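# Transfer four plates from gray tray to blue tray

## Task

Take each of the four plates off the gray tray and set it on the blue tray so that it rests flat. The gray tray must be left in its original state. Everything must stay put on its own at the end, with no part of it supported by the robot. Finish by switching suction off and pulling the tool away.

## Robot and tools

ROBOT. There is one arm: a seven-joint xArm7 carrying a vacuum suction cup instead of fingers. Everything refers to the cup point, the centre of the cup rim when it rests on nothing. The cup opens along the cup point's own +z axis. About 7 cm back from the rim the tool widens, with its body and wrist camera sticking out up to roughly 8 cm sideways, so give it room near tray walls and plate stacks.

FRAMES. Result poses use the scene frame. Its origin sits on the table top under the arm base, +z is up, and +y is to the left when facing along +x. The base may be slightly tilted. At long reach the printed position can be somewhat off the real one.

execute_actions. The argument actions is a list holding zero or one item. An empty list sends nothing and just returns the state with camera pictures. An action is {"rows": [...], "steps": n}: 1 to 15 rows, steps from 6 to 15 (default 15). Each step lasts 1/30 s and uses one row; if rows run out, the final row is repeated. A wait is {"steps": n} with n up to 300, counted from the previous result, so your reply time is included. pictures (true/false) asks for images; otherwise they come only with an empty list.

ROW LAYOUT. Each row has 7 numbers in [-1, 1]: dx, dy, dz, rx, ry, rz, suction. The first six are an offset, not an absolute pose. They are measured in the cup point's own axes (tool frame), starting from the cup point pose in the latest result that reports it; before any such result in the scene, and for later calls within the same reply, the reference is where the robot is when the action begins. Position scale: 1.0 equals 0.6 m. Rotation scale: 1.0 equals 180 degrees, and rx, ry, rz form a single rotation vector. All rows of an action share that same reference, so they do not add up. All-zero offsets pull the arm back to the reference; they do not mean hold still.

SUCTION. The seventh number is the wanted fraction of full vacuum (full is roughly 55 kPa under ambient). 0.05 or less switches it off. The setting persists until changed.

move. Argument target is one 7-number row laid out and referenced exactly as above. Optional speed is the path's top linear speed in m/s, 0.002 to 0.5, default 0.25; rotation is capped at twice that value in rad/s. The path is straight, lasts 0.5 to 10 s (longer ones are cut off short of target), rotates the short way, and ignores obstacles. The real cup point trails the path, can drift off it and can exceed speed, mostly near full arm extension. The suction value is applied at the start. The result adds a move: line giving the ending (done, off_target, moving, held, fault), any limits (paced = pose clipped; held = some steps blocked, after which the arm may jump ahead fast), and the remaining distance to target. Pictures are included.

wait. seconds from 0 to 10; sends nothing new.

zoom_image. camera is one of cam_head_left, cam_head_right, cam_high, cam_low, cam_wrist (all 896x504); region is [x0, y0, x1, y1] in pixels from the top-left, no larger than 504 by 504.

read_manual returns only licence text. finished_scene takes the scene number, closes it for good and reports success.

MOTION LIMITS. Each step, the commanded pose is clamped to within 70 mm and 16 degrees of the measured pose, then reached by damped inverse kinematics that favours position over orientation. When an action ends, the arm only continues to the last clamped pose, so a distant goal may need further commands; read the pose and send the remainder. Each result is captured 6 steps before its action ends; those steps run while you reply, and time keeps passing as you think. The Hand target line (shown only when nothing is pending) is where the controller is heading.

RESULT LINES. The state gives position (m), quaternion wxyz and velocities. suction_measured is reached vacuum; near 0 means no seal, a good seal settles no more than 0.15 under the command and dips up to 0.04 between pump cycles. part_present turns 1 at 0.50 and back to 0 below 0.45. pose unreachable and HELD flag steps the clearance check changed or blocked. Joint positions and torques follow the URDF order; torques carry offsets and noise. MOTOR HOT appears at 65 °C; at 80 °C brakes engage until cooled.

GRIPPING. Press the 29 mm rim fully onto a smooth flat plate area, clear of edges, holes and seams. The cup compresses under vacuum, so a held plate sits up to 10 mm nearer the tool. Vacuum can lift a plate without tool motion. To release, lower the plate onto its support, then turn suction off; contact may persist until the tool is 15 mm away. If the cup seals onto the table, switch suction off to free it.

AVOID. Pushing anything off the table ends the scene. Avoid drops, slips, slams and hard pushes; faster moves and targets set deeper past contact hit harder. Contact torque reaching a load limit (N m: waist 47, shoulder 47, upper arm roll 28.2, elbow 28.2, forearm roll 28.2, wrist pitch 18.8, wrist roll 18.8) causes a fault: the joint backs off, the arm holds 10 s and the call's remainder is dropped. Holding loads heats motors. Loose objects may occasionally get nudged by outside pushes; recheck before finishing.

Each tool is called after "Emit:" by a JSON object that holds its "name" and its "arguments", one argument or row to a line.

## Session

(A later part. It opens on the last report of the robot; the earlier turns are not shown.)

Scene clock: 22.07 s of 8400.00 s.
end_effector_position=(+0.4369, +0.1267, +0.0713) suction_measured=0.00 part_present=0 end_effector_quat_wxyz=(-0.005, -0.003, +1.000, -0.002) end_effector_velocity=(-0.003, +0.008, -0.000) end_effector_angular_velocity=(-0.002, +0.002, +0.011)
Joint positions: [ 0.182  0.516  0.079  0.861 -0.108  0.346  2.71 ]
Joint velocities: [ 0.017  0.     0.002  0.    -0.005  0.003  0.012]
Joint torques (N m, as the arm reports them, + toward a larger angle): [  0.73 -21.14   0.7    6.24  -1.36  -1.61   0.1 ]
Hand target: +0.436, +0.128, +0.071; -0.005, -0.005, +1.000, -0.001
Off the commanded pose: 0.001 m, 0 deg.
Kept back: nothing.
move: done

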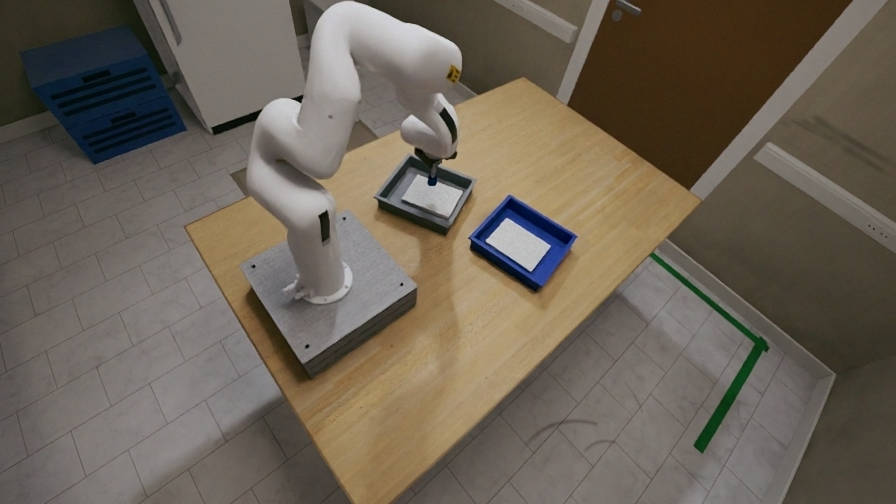

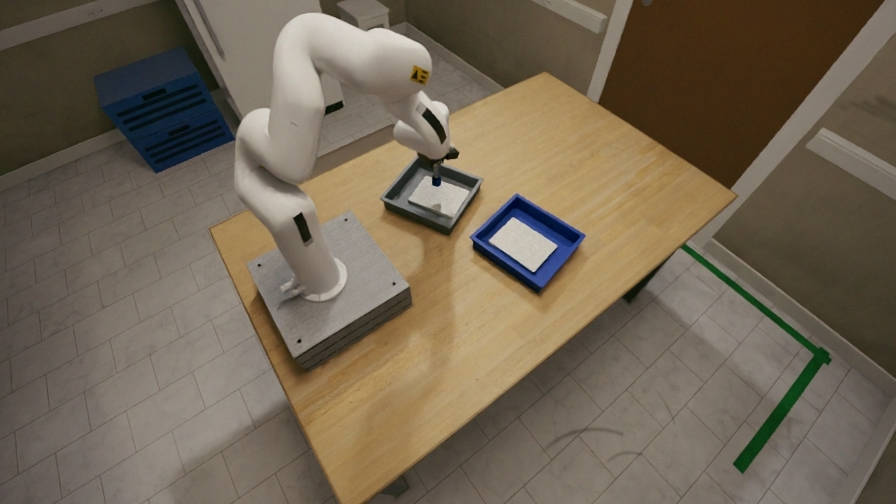

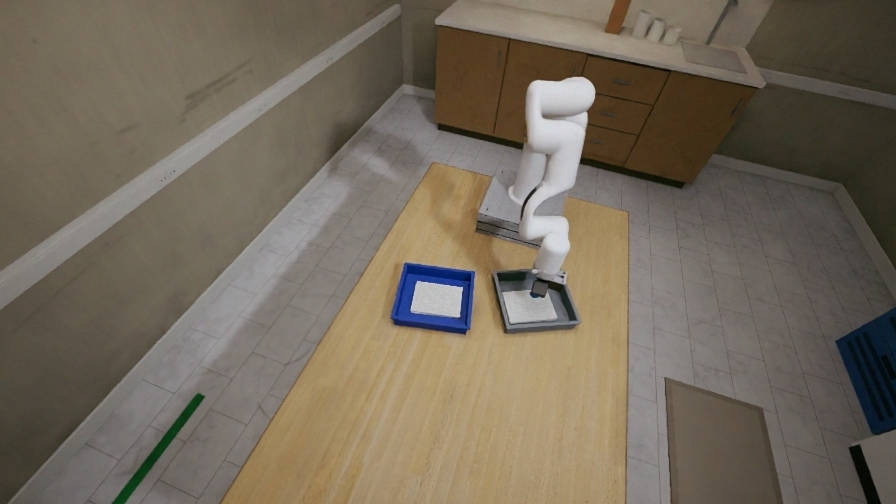

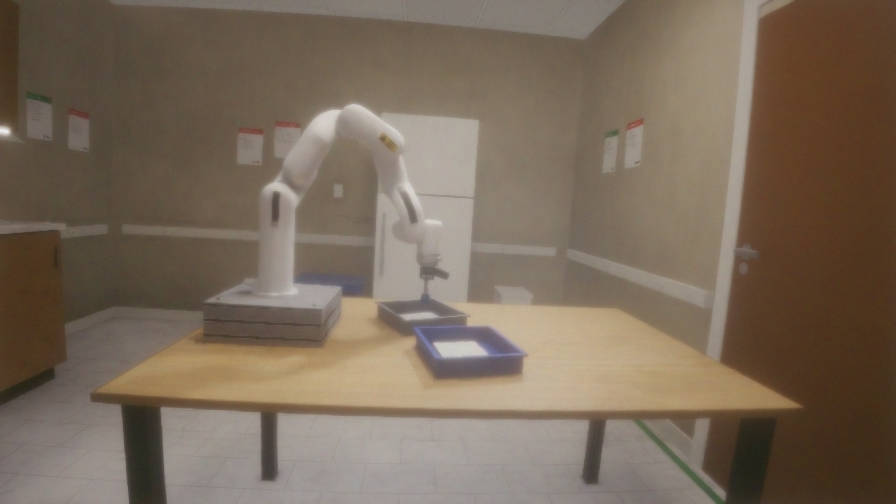

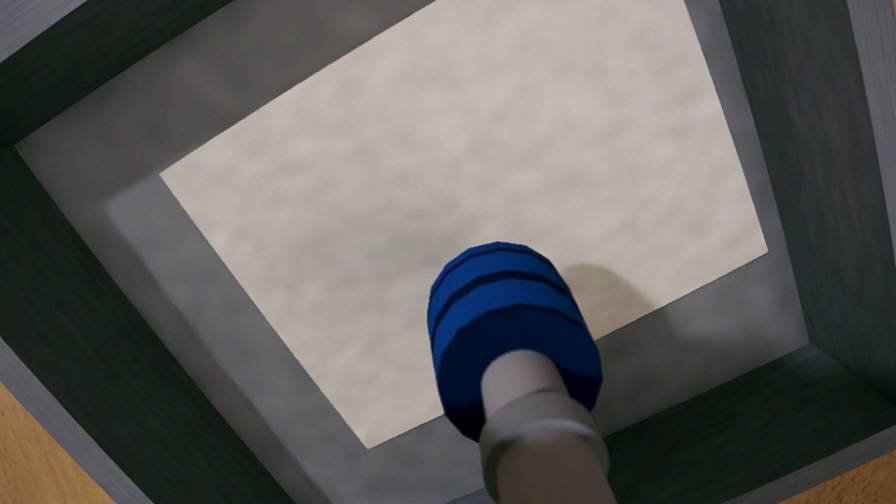

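Emit:
{"name": "move", "arguments": {
  "target": [0,0,0.097,0,0,0,1],
  "speed": 0.07
}}

Emit:
{"name": "execute_actions", "arguments": {
  "actions": [
    {"steps":12}
  ]
}}

Emit:
{"name": "move", "arguments": {
  "target": [0,0,-0.11,0,0,0,1],
  "speed": 0.15
}}

Emit:
{"name": "move", "arguments": {
  "target": [-0.142,-0.495,0,0,0,0.083,1],
  "speed": 0.3
}}

Scene clock: 23.57 s of 8400.00 s.
end_effector_position=(+0.4362, +0.1263, +0.0133) suction_measured=0.33 part_present=0 end_effector_quat_wxyz=(-0.005, -0.003, +1.000, -0.002) end_effector_velocity=(+0.001, +0.001, -0.001) end_effector_angular_velocity=(+0.001, -0.001, +0.001)
Joint positions: [ 0.206  0.694  0.049  0.917 -0.131  0.224  2.729]
Joint velocities: [ 0.001  0.004 -0.     0.003  0.    -0.002 -0.001]
Joint torques (N m, as the arm reports them, + toward a larger angle): [  0.57 -23.06   0.57   5.53  -0.86  -1.52   0.16]
Hand target: +0.436, +0.126, +0.013; -0.005, -0.003, +1.000, -0.002
Off the commanded pose: 0.000 m, 0 deg.
Kept back: nothing.
move: done

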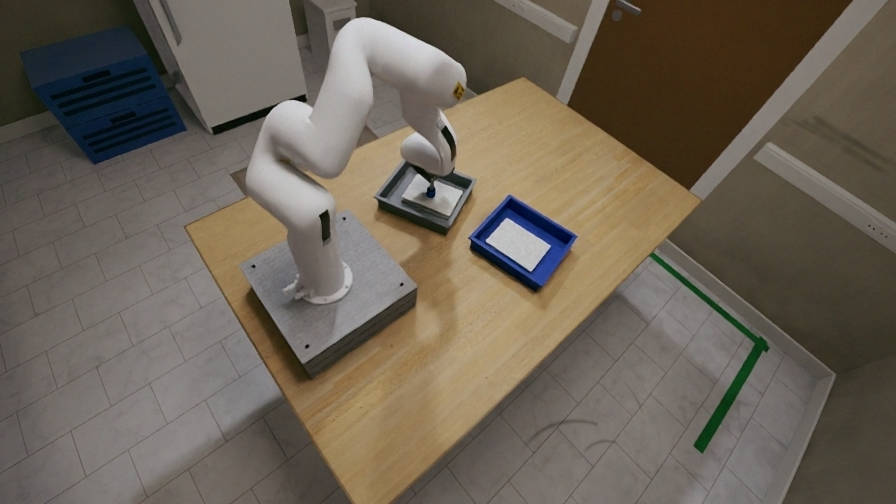

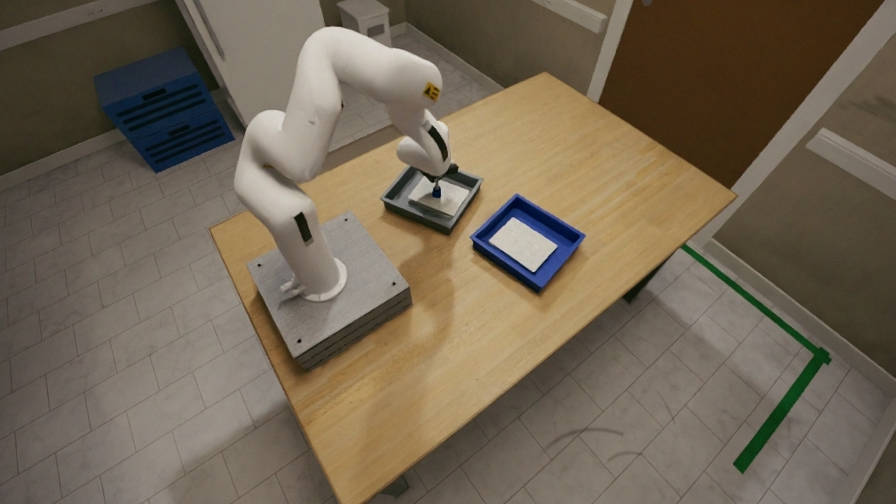

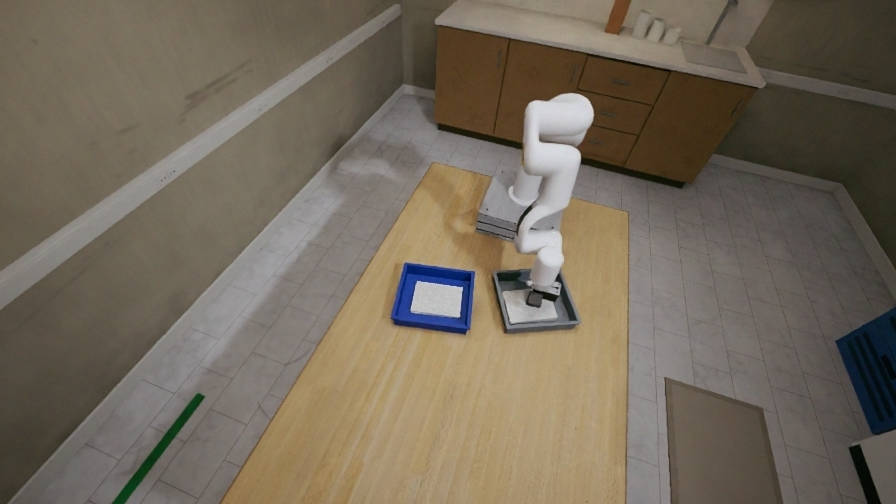

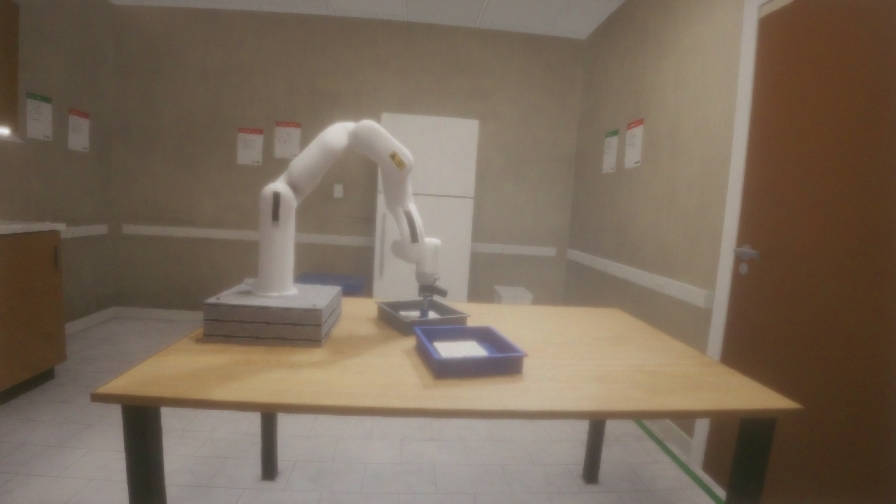

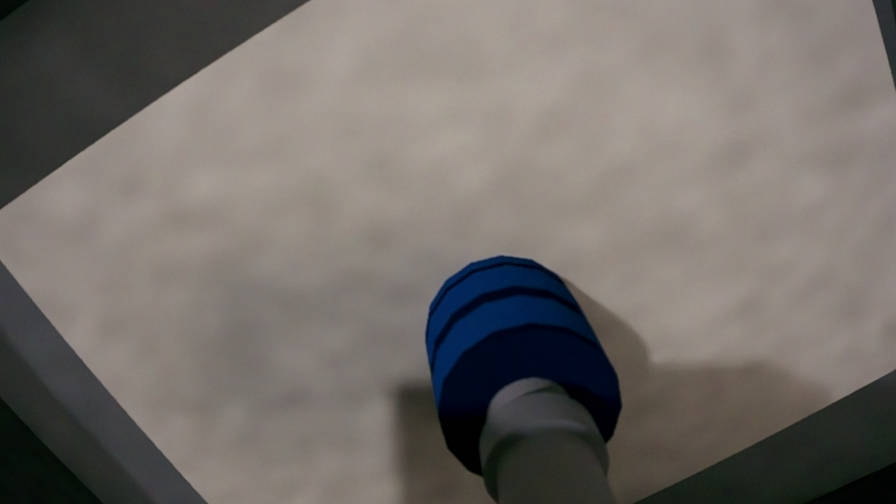

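Scene clock: 23.97 s of 8400.00 s.
end_effector_position=(+0.4362, +0.1263, +0.0131) suction_measured=0.84 part_present=1 end_effector_quat_wxyz=(-0.005, -0.003, +1.000, -0.002) end_effector_velocity=(+0.000, -0.001, -0.000) end_effector_angular_velocity=(-0.000, -0.001, -0.002)
Joint positions: [ 0.206  0.694  0.049  0.917 -0.131  0.223  2.729]
Joint velocities: [-0.001  0.    -0.001  0.    -0.    -0.001  0.001]
Joint torques (N m, as the arm reports them, + toward a larger angle): [  0.71 -22.46   0.32   5.61  -1.22  -1.77   0.4 ]
Hand target: +0.436, +0.126, +0.013; -0.005, -0.003, +1.000, -0.002
Off the commanded pose: 0.000 m, 0 deg.
Kept back: nothing.
Steps of this call (steps 1 to 12: nothing new was sent). Readings (end_effector_position | what the end effector reports):
1: (+0.4363, +0.1263, +0.0132) | suction_measured=0.36 part_present=0
2: (+0.4363, +0.1263, +0.0132) | suction_measured=0.40 part_present=0
4: (+0.4362, +0.1263, +0.0132) | suction_measured=0.51 part_present=1
8: (+0.4362, +0.1263, +0.0131) | suction_measured=0.71 part_present=1
12: the state above

Scene clock: 24.87 s of 8400.00 s.
end_effector_position=(+0.4367, +0.1267, +0.0787) suction_measured=0.98 part_present=1 end_effector_quat_wxyz=(-0.005, -0.003, +1.000, -0.002) end_effector_velocity=(+0.002, +0.001, +0.003) end_effector_angular_velocity=(+0.002, -0.005, +0.002)
Joint positions: [ 0.18   0.494  0.082  0.856 -0.103  0.364  2.706]
Joint velocities: [ 0.    -0.006  0.002  0.001  0.001  0.003 -0.001]
Joint torques (N m, as the arm reports them, + toward a larger angle): [  0.61 -21.31   0.82   6.59  -1.28  -1.67   0.08]
Hand target: +0.437, +0.127, +0.079; -0.005, -0.003, +1.000, -0.002
Off the commanded pose: 0.000 m, 0 deg.
Kept back: nothing.
move: done

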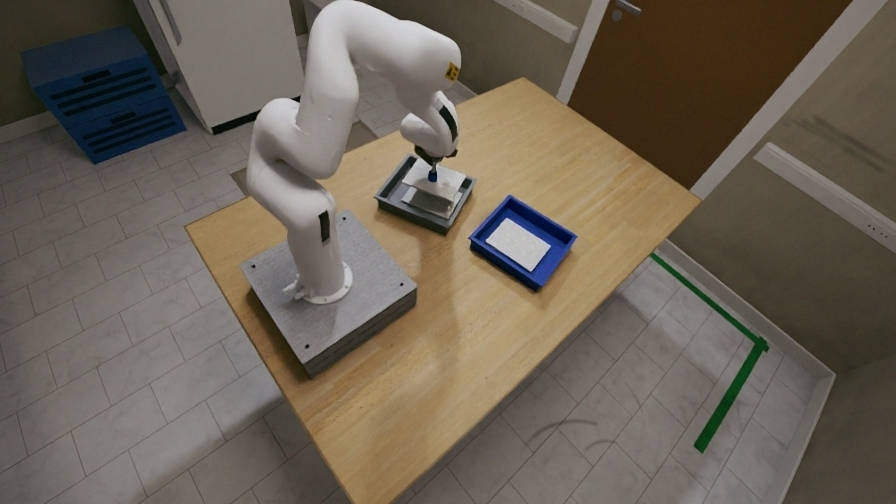

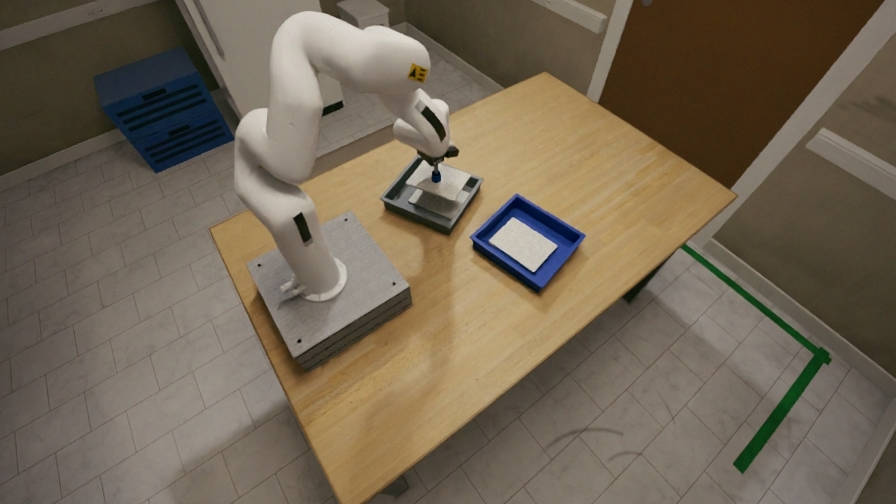

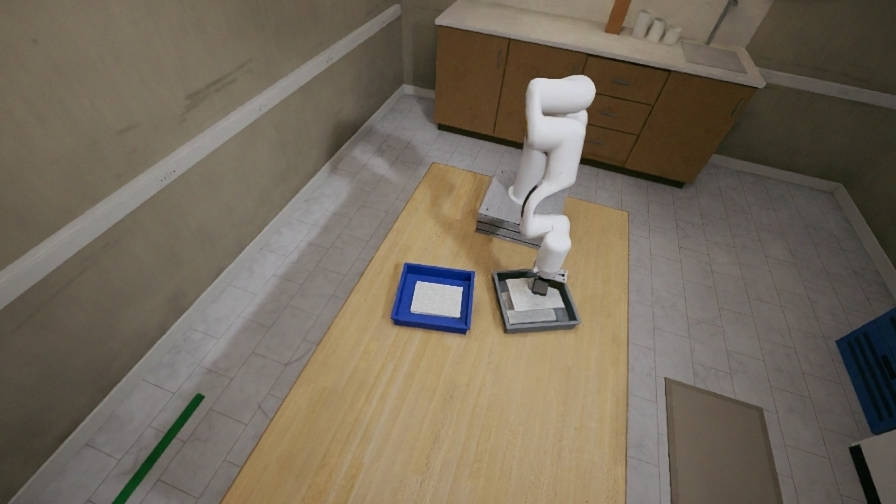

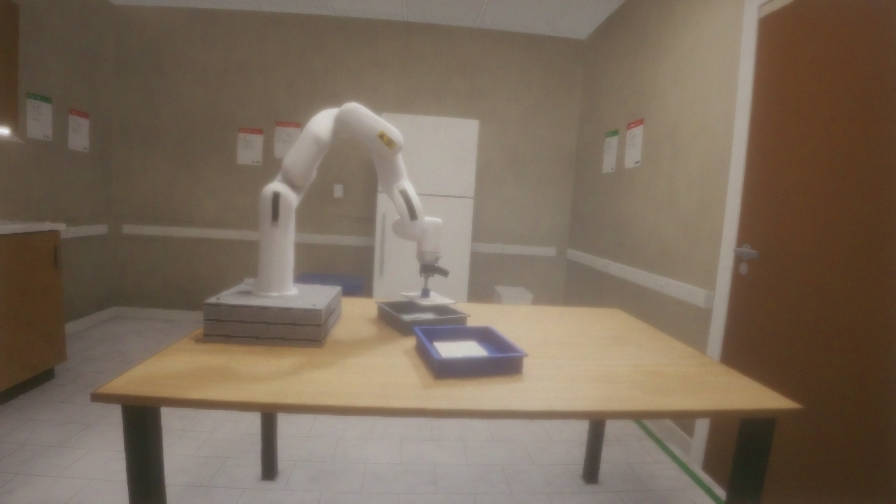

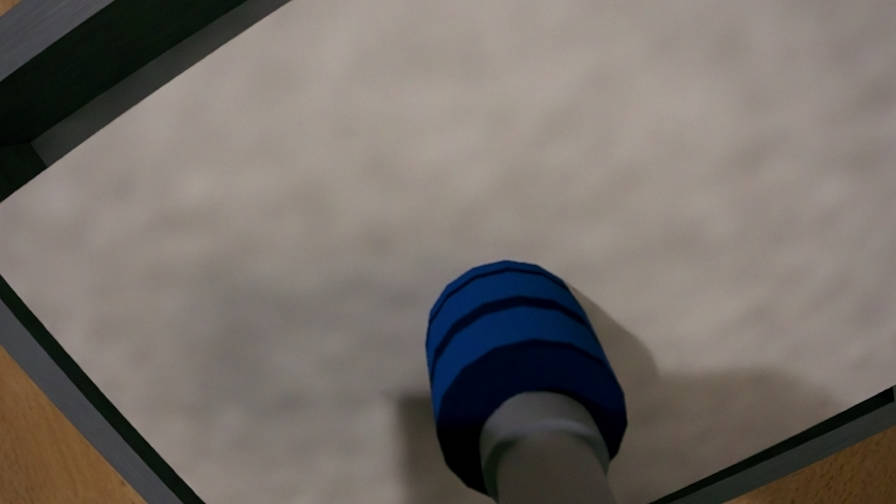

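Scene clock: 26.43 s of 8400.00 s.
end_effector_position=(+0.5240, -0.1689, +0.0793) suction_measured=1.00 part_present=1 end_effector_quat_wxyz=(-0.004, +0.126, +0.992, -0.002) end_effector_velocity=(-0.000, -0.010, +0.001) end_effector_angular_velocity=(-0.006, -0.000, -0.015)
Joint positions: [-0.303  0.697 -0.017  1.251  0.027  0.553  2.277]
Joint velocities: [-0.008  0.004 -0.009  0.011  0.001  0.005 -0.   ]
Joint torques (N m, as the arm reports them, + toward a larger angle): [  0.49 -25.78  -0.65   8.    -1.26  -1.83   0.16]
Hand target: +0.524, -0.170, +0.079; -0.004, +0.126, +0.992, -0.002
Off the commanded pose: 0.001 m, 0 deg.
Kept back: nothing.
move: done

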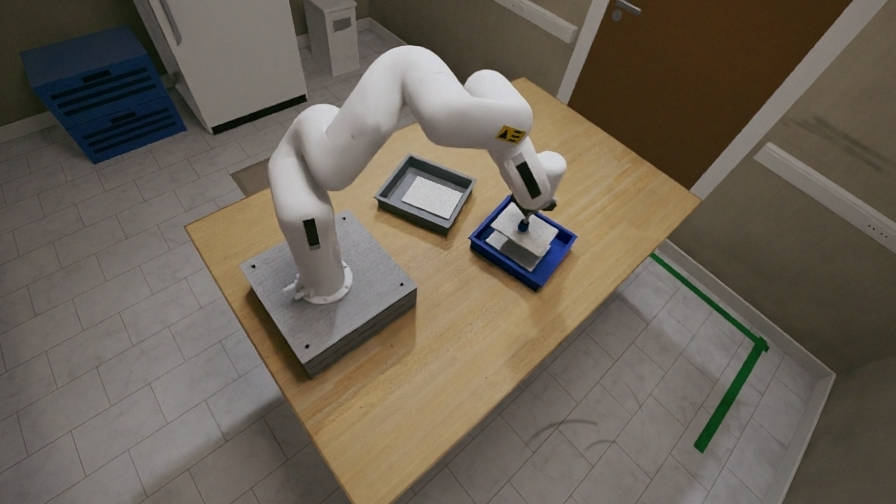

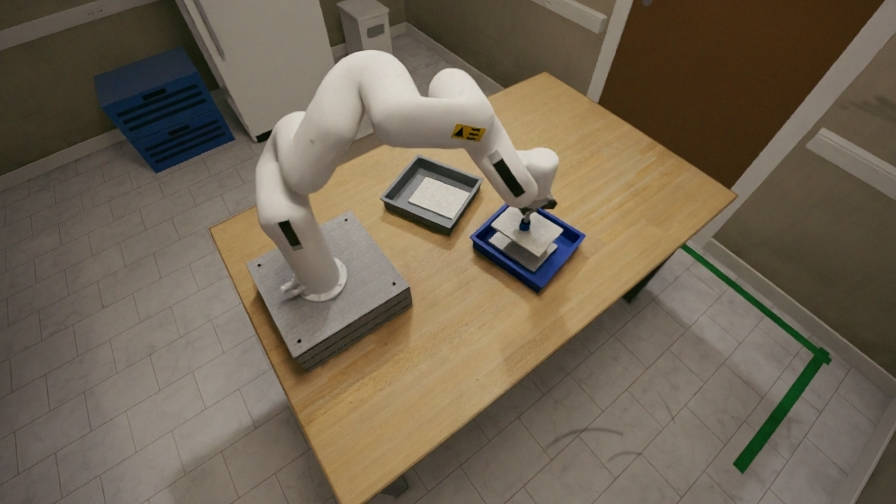

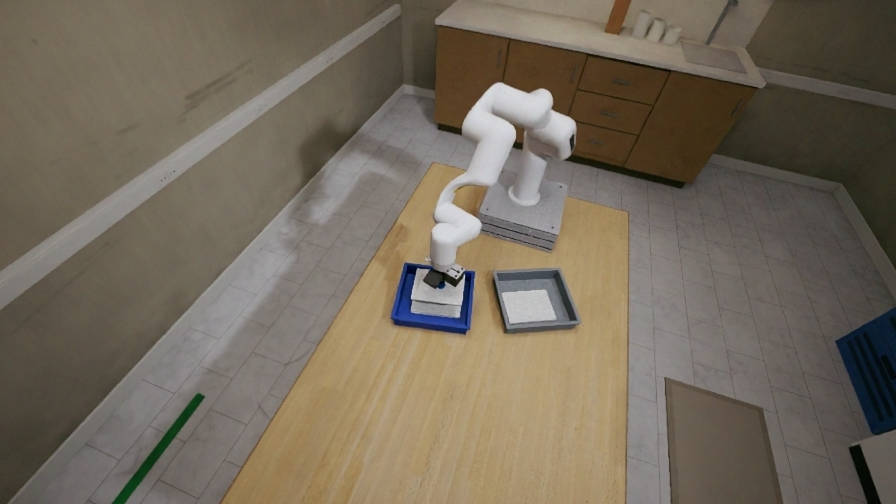

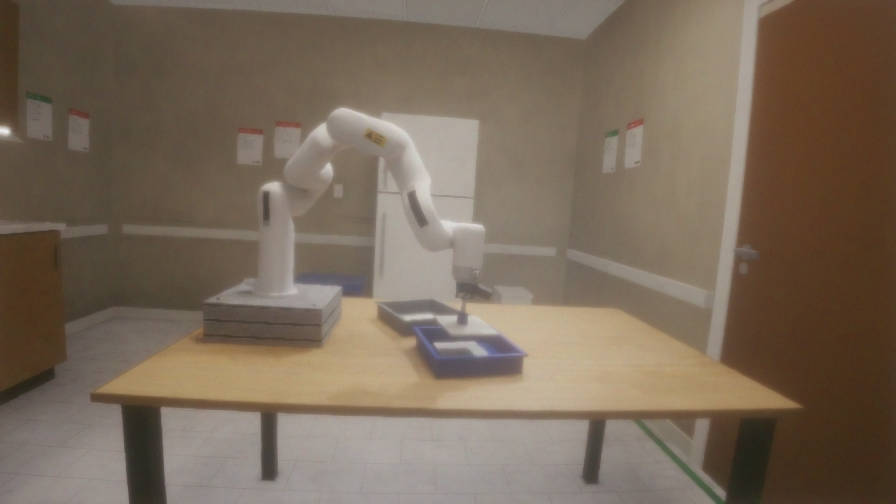

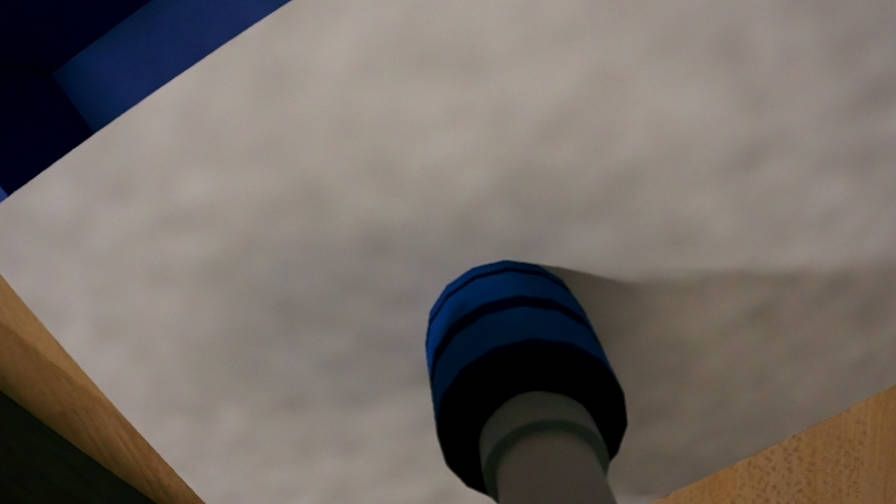

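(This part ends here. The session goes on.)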